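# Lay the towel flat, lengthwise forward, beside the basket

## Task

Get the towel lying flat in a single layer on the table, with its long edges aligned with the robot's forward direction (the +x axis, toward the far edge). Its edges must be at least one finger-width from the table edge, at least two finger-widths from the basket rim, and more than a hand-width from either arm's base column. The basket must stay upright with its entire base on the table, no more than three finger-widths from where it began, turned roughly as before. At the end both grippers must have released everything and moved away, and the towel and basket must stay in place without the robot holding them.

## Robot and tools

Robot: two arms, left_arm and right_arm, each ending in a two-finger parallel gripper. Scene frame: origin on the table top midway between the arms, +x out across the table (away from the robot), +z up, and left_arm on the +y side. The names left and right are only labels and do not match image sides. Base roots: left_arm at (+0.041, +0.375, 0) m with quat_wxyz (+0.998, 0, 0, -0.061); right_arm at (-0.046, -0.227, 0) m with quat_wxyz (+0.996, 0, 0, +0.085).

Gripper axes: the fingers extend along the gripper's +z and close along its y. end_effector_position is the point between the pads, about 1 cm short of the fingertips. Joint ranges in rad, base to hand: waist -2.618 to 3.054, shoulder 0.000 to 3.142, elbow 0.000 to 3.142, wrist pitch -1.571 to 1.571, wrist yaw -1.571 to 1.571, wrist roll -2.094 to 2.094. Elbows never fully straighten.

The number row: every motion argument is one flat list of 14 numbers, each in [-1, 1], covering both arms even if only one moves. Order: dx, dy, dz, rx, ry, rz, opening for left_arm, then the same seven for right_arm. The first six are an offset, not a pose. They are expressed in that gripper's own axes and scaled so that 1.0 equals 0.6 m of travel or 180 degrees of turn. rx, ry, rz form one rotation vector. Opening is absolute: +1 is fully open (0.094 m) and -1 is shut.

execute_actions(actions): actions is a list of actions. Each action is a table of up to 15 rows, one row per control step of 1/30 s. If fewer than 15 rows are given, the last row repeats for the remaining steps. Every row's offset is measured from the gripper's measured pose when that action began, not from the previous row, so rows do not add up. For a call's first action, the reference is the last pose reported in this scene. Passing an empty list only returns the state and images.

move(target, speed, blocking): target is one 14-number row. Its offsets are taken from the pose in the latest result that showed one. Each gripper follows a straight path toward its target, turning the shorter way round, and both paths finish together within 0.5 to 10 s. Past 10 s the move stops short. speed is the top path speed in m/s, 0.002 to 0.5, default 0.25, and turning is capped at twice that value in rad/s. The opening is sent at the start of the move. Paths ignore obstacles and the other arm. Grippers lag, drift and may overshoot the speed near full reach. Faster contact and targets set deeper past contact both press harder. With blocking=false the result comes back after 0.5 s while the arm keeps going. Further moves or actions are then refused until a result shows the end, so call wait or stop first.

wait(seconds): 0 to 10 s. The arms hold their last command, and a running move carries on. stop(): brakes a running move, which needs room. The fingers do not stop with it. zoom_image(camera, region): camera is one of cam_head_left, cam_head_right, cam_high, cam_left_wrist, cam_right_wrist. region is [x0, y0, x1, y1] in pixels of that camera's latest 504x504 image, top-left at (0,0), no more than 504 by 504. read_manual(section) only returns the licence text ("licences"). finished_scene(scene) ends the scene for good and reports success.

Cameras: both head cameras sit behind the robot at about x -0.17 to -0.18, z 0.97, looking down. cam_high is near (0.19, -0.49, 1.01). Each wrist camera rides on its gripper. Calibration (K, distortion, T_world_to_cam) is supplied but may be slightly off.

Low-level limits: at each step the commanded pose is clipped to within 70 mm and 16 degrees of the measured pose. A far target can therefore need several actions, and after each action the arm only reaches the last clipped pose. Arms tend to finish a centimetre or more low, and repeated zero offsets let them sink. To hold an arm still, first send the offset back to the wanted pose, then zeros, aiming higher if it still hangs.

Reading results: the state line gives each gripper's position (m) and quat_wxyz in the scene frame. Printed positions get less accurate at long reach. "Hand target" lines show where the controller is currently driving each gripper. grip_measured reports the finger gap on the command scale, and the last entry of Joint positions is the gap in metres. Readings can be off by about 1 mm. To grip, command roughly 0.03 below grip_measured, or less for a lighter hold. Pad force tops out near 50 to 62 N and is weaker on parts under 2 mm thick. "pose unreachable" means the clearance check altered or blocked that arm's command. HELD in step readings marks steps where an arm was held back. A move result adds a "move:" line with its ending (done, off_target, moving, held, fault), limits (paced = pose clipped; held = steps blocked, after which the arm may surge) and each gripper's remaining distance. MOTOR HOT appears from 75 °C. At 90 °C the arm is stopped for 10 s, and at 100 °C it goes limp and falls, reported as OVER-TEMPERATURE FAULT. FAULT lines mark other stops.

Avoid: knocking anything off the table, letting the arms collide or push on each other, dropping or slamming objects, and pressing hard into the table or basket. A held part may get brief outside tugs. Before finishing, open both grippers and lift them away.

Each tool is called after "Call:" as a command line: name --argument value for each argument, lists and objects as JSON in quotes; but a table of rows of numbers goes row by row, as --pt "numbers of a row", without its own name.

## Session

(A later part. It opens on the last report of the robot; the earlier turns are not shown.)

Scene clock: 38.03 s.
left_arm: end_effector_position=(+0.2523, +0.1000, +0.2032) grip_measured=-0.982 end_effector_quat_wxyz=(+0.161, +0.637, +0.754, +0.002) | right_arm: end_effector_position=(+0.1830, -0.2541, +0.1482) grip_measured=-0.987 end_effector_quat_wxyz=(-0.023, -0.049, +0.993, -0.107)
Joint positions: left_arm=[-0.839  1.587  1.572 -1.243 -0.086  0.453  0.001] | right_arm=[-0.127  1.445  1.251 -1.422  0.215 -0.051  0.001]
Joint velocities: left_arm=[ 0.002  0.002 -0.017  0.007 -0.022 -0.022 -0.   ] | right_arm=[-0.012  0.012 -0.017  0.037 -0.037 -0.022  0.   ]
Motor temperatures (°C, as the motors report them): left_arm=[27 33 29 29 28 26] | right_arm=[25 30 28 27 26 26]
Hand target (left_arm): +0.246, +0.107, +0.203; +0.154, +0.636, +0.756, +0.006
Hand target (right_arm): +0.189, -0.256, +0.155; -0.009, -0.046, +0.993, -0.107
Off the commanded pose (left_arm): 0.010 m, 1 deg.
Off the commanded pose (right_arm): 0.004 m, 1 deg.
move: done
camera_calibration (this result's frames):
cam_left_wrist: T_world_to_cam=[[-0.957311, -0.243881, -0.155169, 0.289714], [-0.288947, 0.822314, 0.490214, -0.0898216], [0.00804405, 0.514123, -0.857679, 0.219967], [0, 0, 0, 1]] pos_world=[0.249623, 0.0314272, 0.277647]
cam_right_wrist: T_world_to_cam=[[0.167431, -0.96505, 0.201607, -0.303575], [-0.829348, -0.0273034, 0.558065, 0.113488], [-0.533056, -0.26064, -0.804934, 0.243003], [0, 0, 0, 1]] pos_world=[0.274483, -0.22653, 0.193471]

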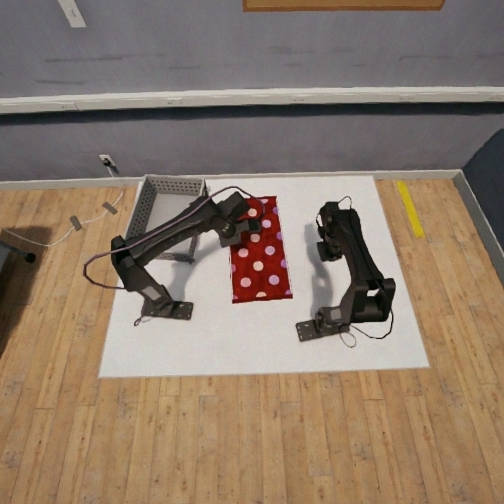

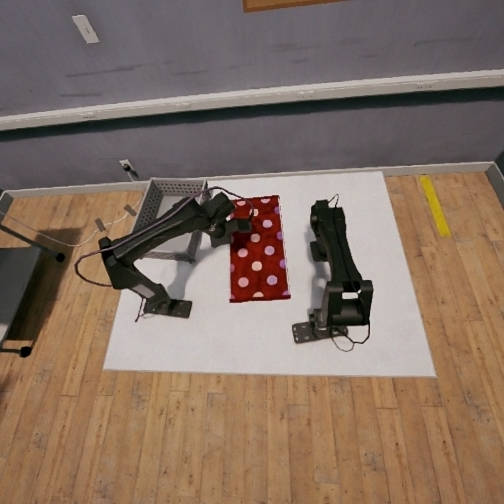

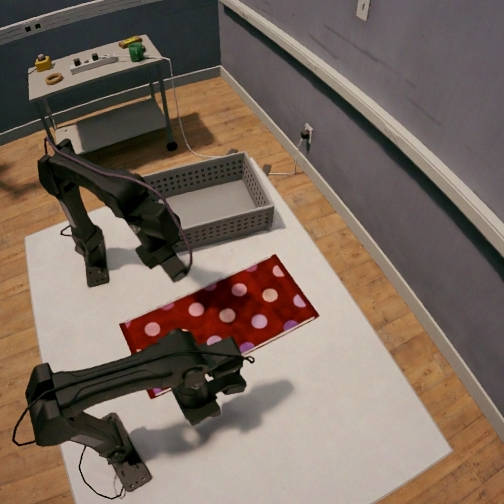

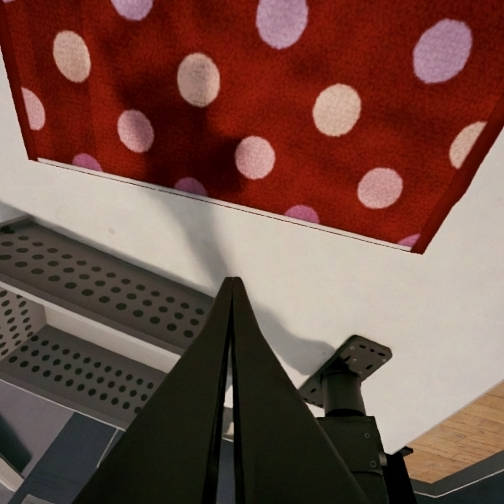

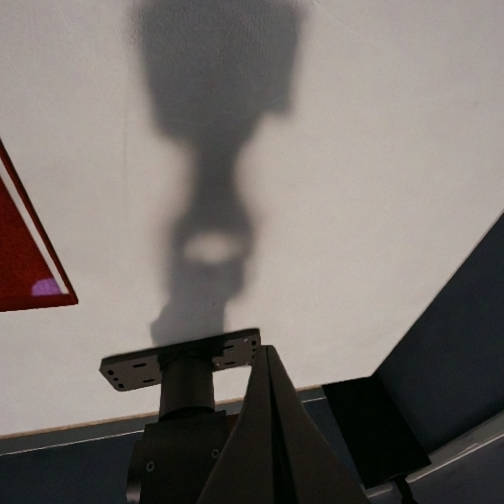

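Call:
move --target '[0,-0.27,0.23,0,0,0,-1,0,0,0,0,0,0,-1]'

Call:
move --target '[0,0,0.055,0,0,0,-1,0,0,0,0,0,0,-1]' --speed 0.08

Call:
move --target '[0.13,0.038,-0.007,0,0,0,-1,0,0,0,0,0,0,-1]' --speed 0.05

Call:
move --target '[0,0,-0.3,0,0,0,-1,0,0,0,0,0,0,-1]'

Scene clock: 39.83 s.
left_arm: end_effector_position=(+0.1313, +0.0412, +0.0415) grip_measured=-0.982 end_effector_quat_wxyz=(+0.155, +0.640, +0.753, +0.000) | right_arm: end_effector_position=(+0.1830, -0.2541, +0.1482) grip_measured=-0.987 end_effector_quat_wxyz=(-0.023, -0.050, +0.993, -0.107)
Joint positions: left_arm=[-1.289  1.702  1.051 -0.68  -0.201  0.021  0.001] | right_arm=[-0.127  1.445  1.251 -1.422  0.215 -0.053  0.001]
Joint velocities: left_arm=[ 0.012  0.002  0.002  0.022 -0.007  0.066  0.001] | right_arm=[-0.007 -0.002 -0.002  0.037 -0.037 -0.051 -0.002]
Motor temperatures (°C, as the motors report them): left_arm=[27 33 29 29 28 26] | right_arm=[25 29 28 27 26 26]
Hand target (left_arm): +0.133, +0.039, +0.040; +0.161, +0.637, +0.754, +0.001
Hand target (right_arm): +0.183, -0.254, +0.148; -0.023, -0.049, +0.993, -0.107
Off the commanded pose (left_arm): 0.003 m, 1 deg.
Off the commanded pose (right_arm): 0.000 m, 0 deg.
move: done
camera_calibration (this result's frames):
cam_left_wrist: T_world_to_cam=[[-0.960839, -0.235232, -0.146476, 0.134248], [-0.277095, 0.820859, 0.499409, 0.00095263], [0.00275942, 0.520439, -0.853894, 0.112758], [0, 0, 0, 1]] pos_world=[0.128944, -0.0278863, 0.115472]
cam_right_wrist: T_world_to_cam=[[0.169686, -0.964689, 0.201448, -0.303872], [-0.829009, -0.0291996, 0.558472, 0.112884], [-0.53287, -0.261767, -0.804691, 0.242647], [0, 0, 0, 1]] pos_world=[0.274443, -0.22633, 0.193428]

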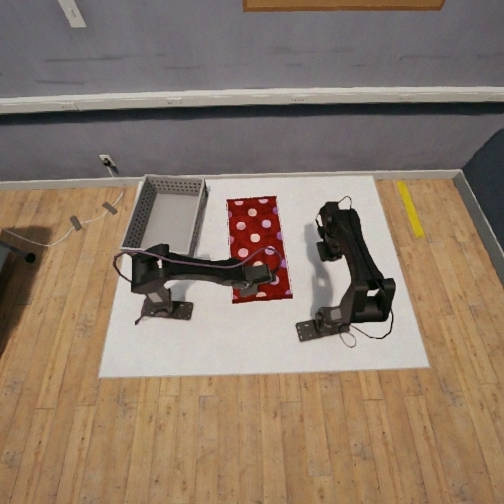

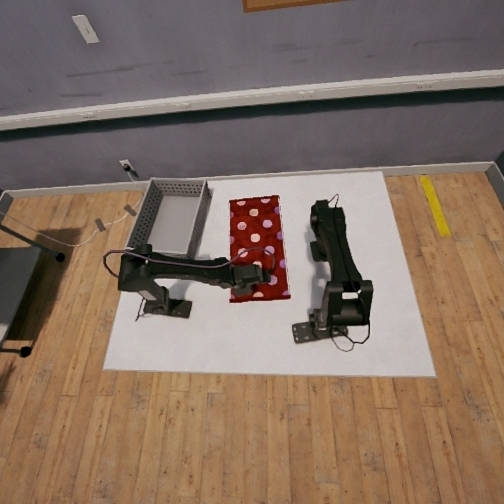

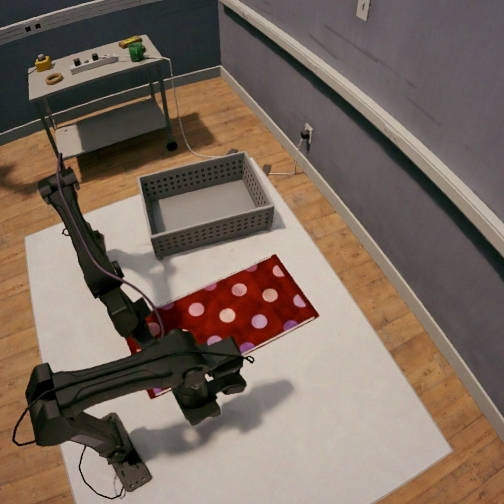

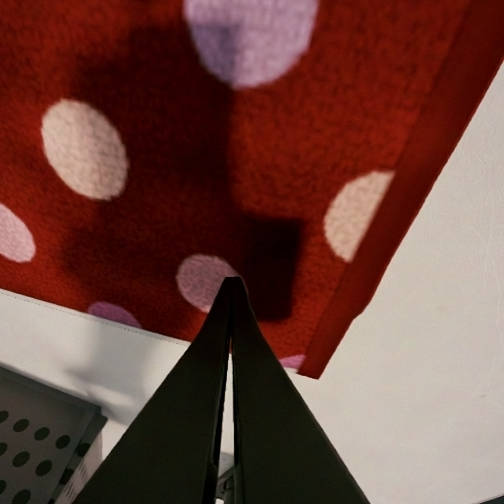

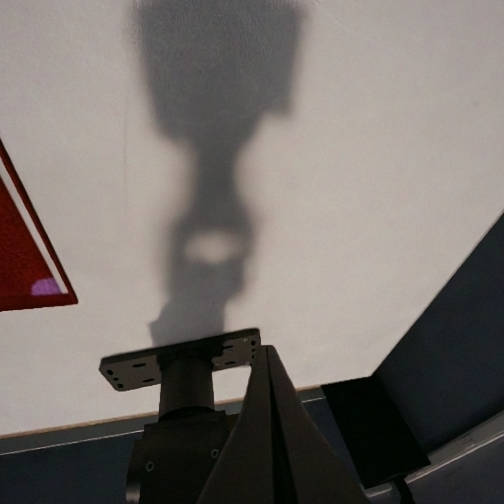

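Scene clock: 40.57 s.
left_arm: end_effector_position=(+0.1359, +0.0366, +0.0190) grip_measured=-0.982 end_effector_quat_wxyz=(+0.153, +0.642, +0.751, +0.003) | right_arm: end_effector_position=(+0.1830, -0.2541, +0.1482) grip_measured=-0.987 end_effector_quat_wxyz=(-0.023, -0.050, +0.993, -0.107)
Joint positions: left_arm=[-1.278  1.764  1.026 -0.597 -0.201  0.036  0.001] | right_arm=[-0.127  1.445  1.251 -1.422  0.215 -0.053  0.001]
Joint velocities: left_arm=[ 0.007 -0.002  0.002  0.066 -0.037 -0.051  0.   ] | right_arm=[-0.007  0.002 -0.012  0.022 -0.022 -0.022 -0.001]
Motor temperatures (°C, as the motors report them): left_arm=[27 33 29 29 28 26] | right_arm=[25 29 28 27 26 26]
Hand target (left_arm): +0.139, +0.035, +0.011; +0.155, +0.640, +0.753, +0.001
Hand target (right_arm): +0.183, -0.254, +0.148; -0.023, -0.050, +0.993, -0.107
Off the commanded pose (left_arm): 0.010 m, 0 deg.
Off the commanded pose (right_arm): 0.000 m, 0 deg.
move: done
camera_calibration (this result's frames):
cam_left_wrist: T_world_to_cam=[[-0.961292, -0.231149, -0.149958, 0.134244], [-0.275463, 0.818323, 0.504448, 0.0169959], [0.00611149, 0.52623, -0.85032, 0.0951263], [0, 0, 0, 1]] pos_world=[0.133148, -0.0329362, 0.0924452]
cam_right_wrist: T_world_to_cam=[[0.169686, -0.964689, 0.201448, -0.303872], [-0.829009, -0.0291996, 0.558472, 0.112884], [-0.53287, -0.261767, -0.804691, 0.242647], [0, 0, 0, 1]] pos_world=[0.274443, -0.22633, 0.193428]

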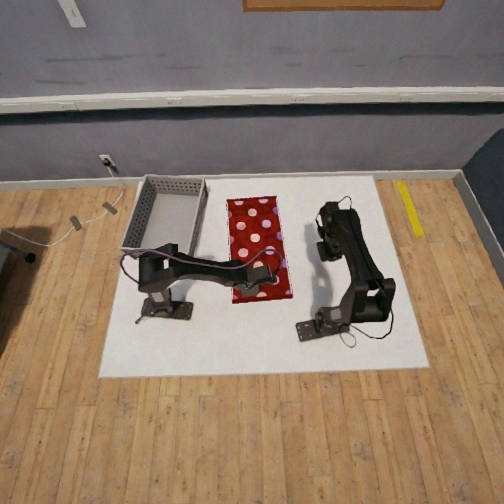

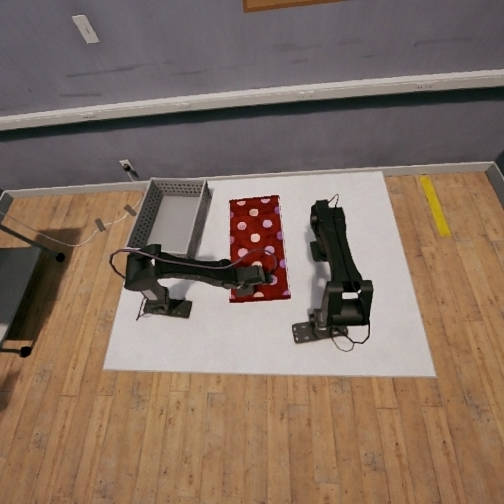

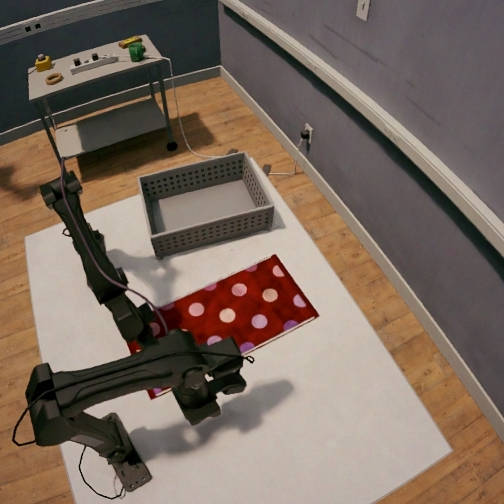

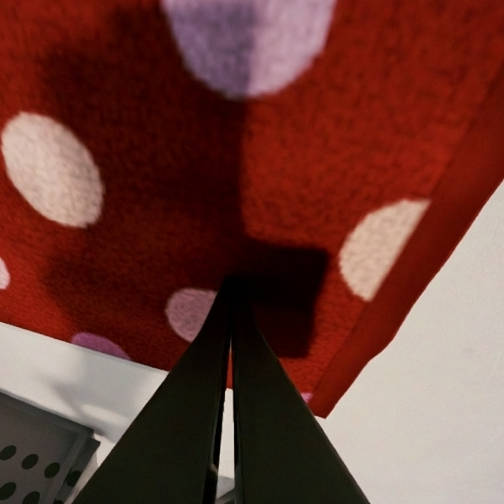

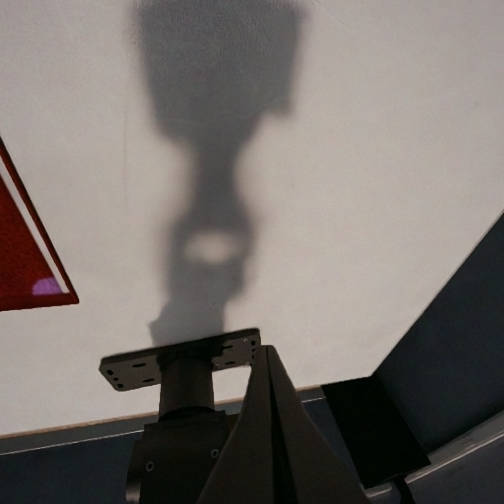

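Scene clock: 42.47 s.
left_arm: end_effector_position=(+0.1485, +0.0935, +0.0177) grip_measured=-0.982 end_effector_quat_wxyz=(+0.181, +0.638, +0.748, -0.017) | right_arm: end_effector_position=(+0.1830, -0.2541, +0.1482) grip_measured=-0.987 end_effector_quat_wxyz=(-0.023, -0.050, +0.993, -0.107)
Joint positions: left_arm=[-1.19   1.52   0.731 -0.46  -0.176  0.128  0.001] | right_arm=[-0.127  1.445  1.251 -1.422  0.215 -0.053  0.001]
Joint velocities: left_arm=[-0.007 -0.007 -0.002  0.007 -0.007  0.037 -0.001] | right_arm=[-0.002 -0.017 -0.012  0.037  0.007  0.007 -0.   ]
Motor temperatures (°C, as the motors report them): left_arm=[27 32 29 29 28 26] | right_arm=[25 29 28 27 26 26]
Hand target (left_arm): +0.146, +0.116, +0.009; +0.153, +0.642, +0.751, +0.004
Hand target (right_arm): +0.183, -0.254, +0.148; -0.023, -0.050, +0.993, -0.107
Off the commanded pose (left_arm): 0.025 m, 4 deg.
Off the commanded pose (right_arm): 0.000 m, 0 deg.
move: off_target (left_arm)
camera_calibration (this result's frames):
cam_left_wrist: T_world_to_cam=[[-0.960086, -0.236615, -0.14916, 0.159605], [-0.278834, 0.851723, 0.443643, -0.0269263], [0.0220708, 0.467526, -0.883704, 0.0677448], [0, 0, 0, 1]] pos_world=[0.144231, 0.0290263, 0.0956187]
cam_right_wrist: T_world_to_cam=[[0.169686, -0.964689, 0.201448, -0.303872], [-0.829009, -0.0291996, 0.558472, 0.112884], [-0.53287, -0.261767, -0.804691, 0.242647], [0, 0, 0, 1]] pos_world=[0.274443, -0.22633, 0.193428]

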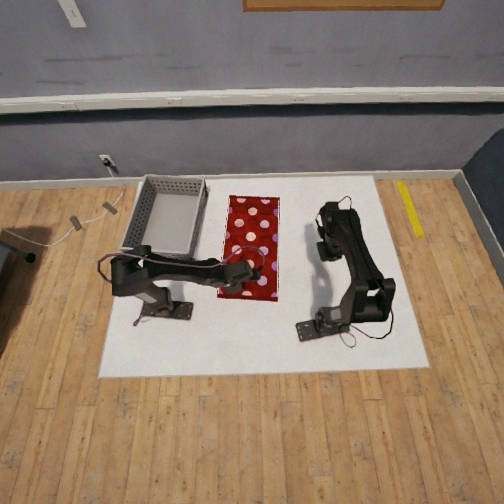

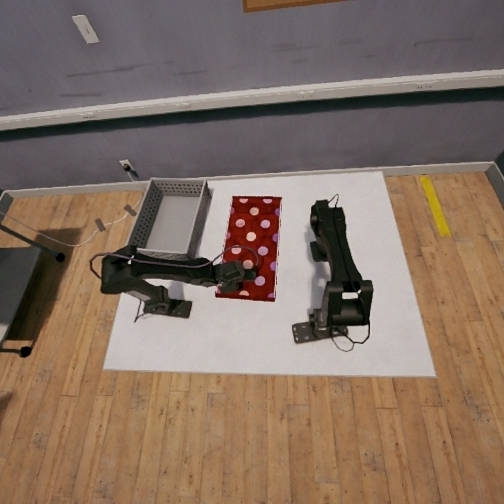

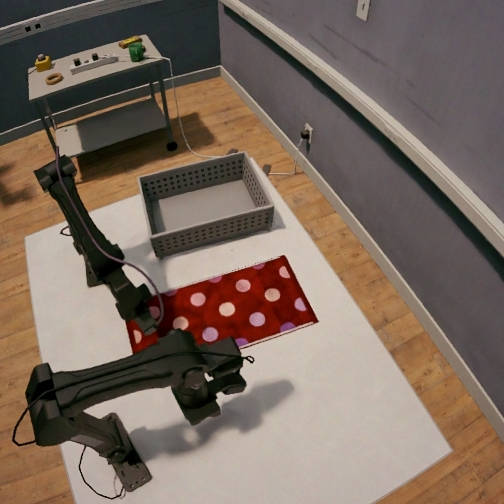

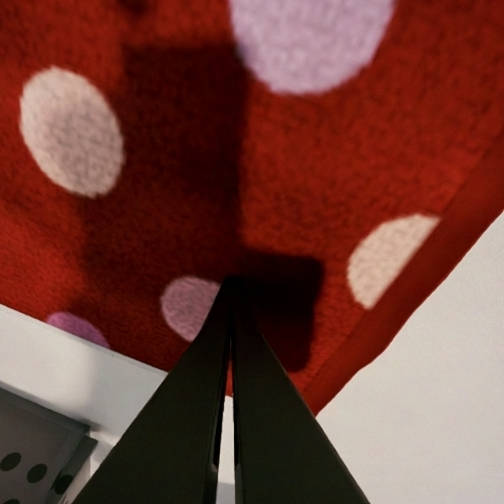

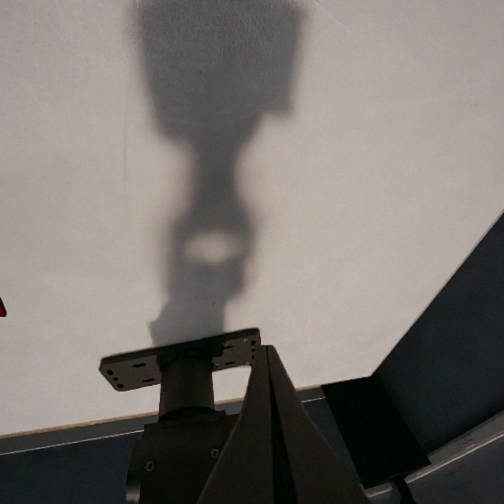

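Scene clock: 43.97 s.
left_arm: end_effector_position=(+0.1046, +0.1392, +0.1767) grip_measured=-0.982 end_effector_quat_wxyz=(+0.174, +0.640, +0.749, -0.016) | right_arm: end_effector_position=(+0.1830, -0.2541, +0.1482) grip_measured=-0.987 end_effector_quat_wxyz=(-0.023, -0.050, +0.993, -0.107)
Joint positions: left_arm=[-1.344  1.205  1.15  -1.236 -0.214 -0.022  0.001] | right_arm=[-0.127  1.445  1.251 -1.422  0.215 -0.053  0.001]
Joint velocities: left_arm=[-0.012 -0.017 -0.007  0.007  0.066  0.051 -0.001] | right_arm=[-0.012  0.022  0.007 -0.037  0.022  0.007  0.   ]
Motor temperatures (°C, as the motors report them): left_arm=[27 32 29 29 28 26] | right_arm=[25 29 28 27 26 26]
Hand target (left_arm): +0.104, +0.141, +0.185; +0.181, +0.638, +0.748, -0.018
Hand target (right_arm): +0.183, -0.254, +0.148; -0.023, -0.050, +0.993, -0.107
Off the commanded pose (left_arm): 0.009 m, 1 deg.
Off the commanded pose (right_arm): 0.000 m, 0 deg.
move: done
camera_calibration (this result's frames):
cam_left_wrist: T_world_to_cam=[[-0.961947, -0.23306, -0.142621, 0.150551], [-0.272845, 0.847223, 0.455816, -0.150783], [0.014599, 0.477385, -0.878573, 0.186382], [0, 0, 0, 1]] pos_world=[0.100961, 0.0738586, 0.253951]
cam_right_wrist: T_world_to_cam=[[0.169686, -0.964689, 0.201448, -0.303872], [-0.829009, -0.0291996, 0.558472, 0.112884], [-0.53287, -0.261767, -0.804691, 0.242647], [0, 0, 0, 1]] pos_world=[0.274443, -0.22633, 0.193428]

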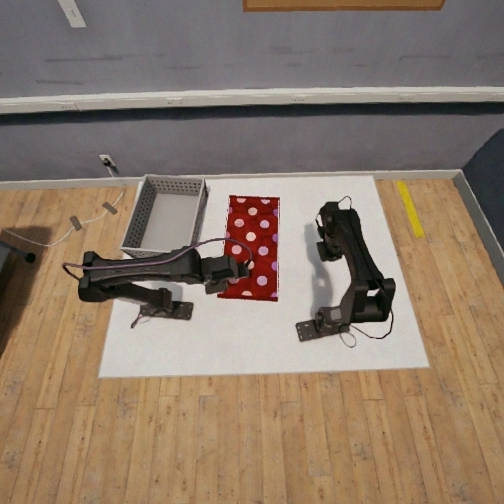

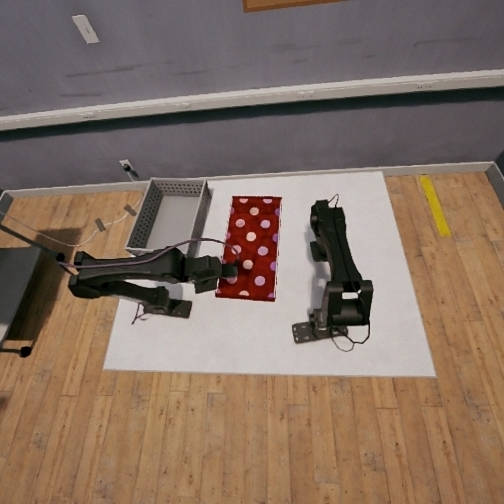

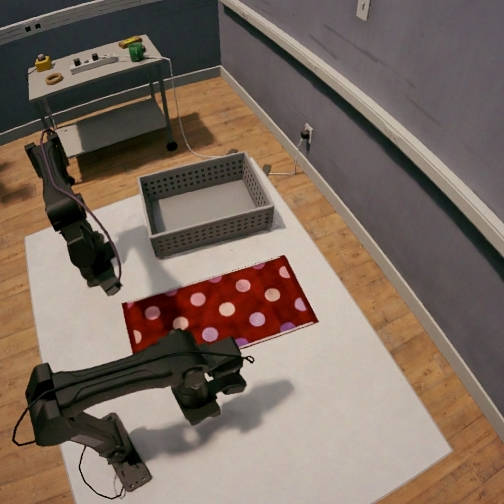

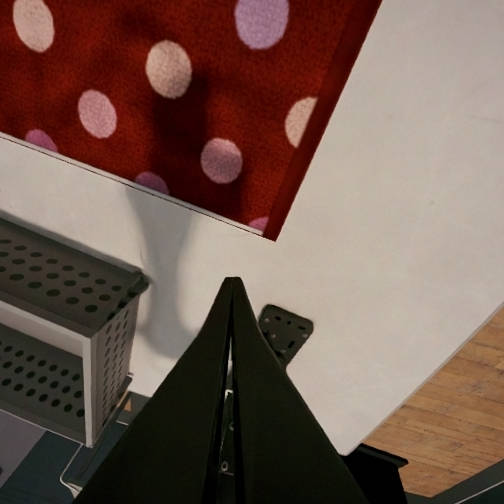

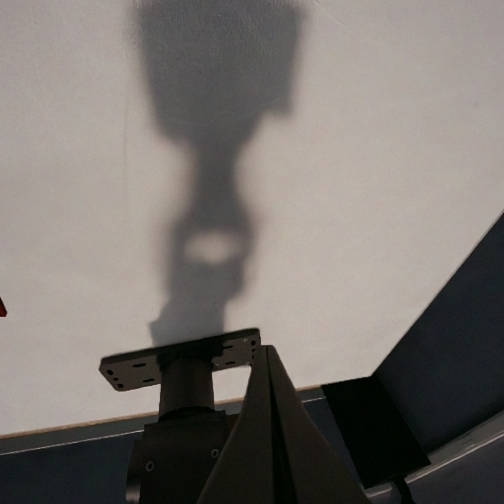

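About 5° off straight; accepting.

Call:
finished_scene --scene 1

The scene is finished: the task was done.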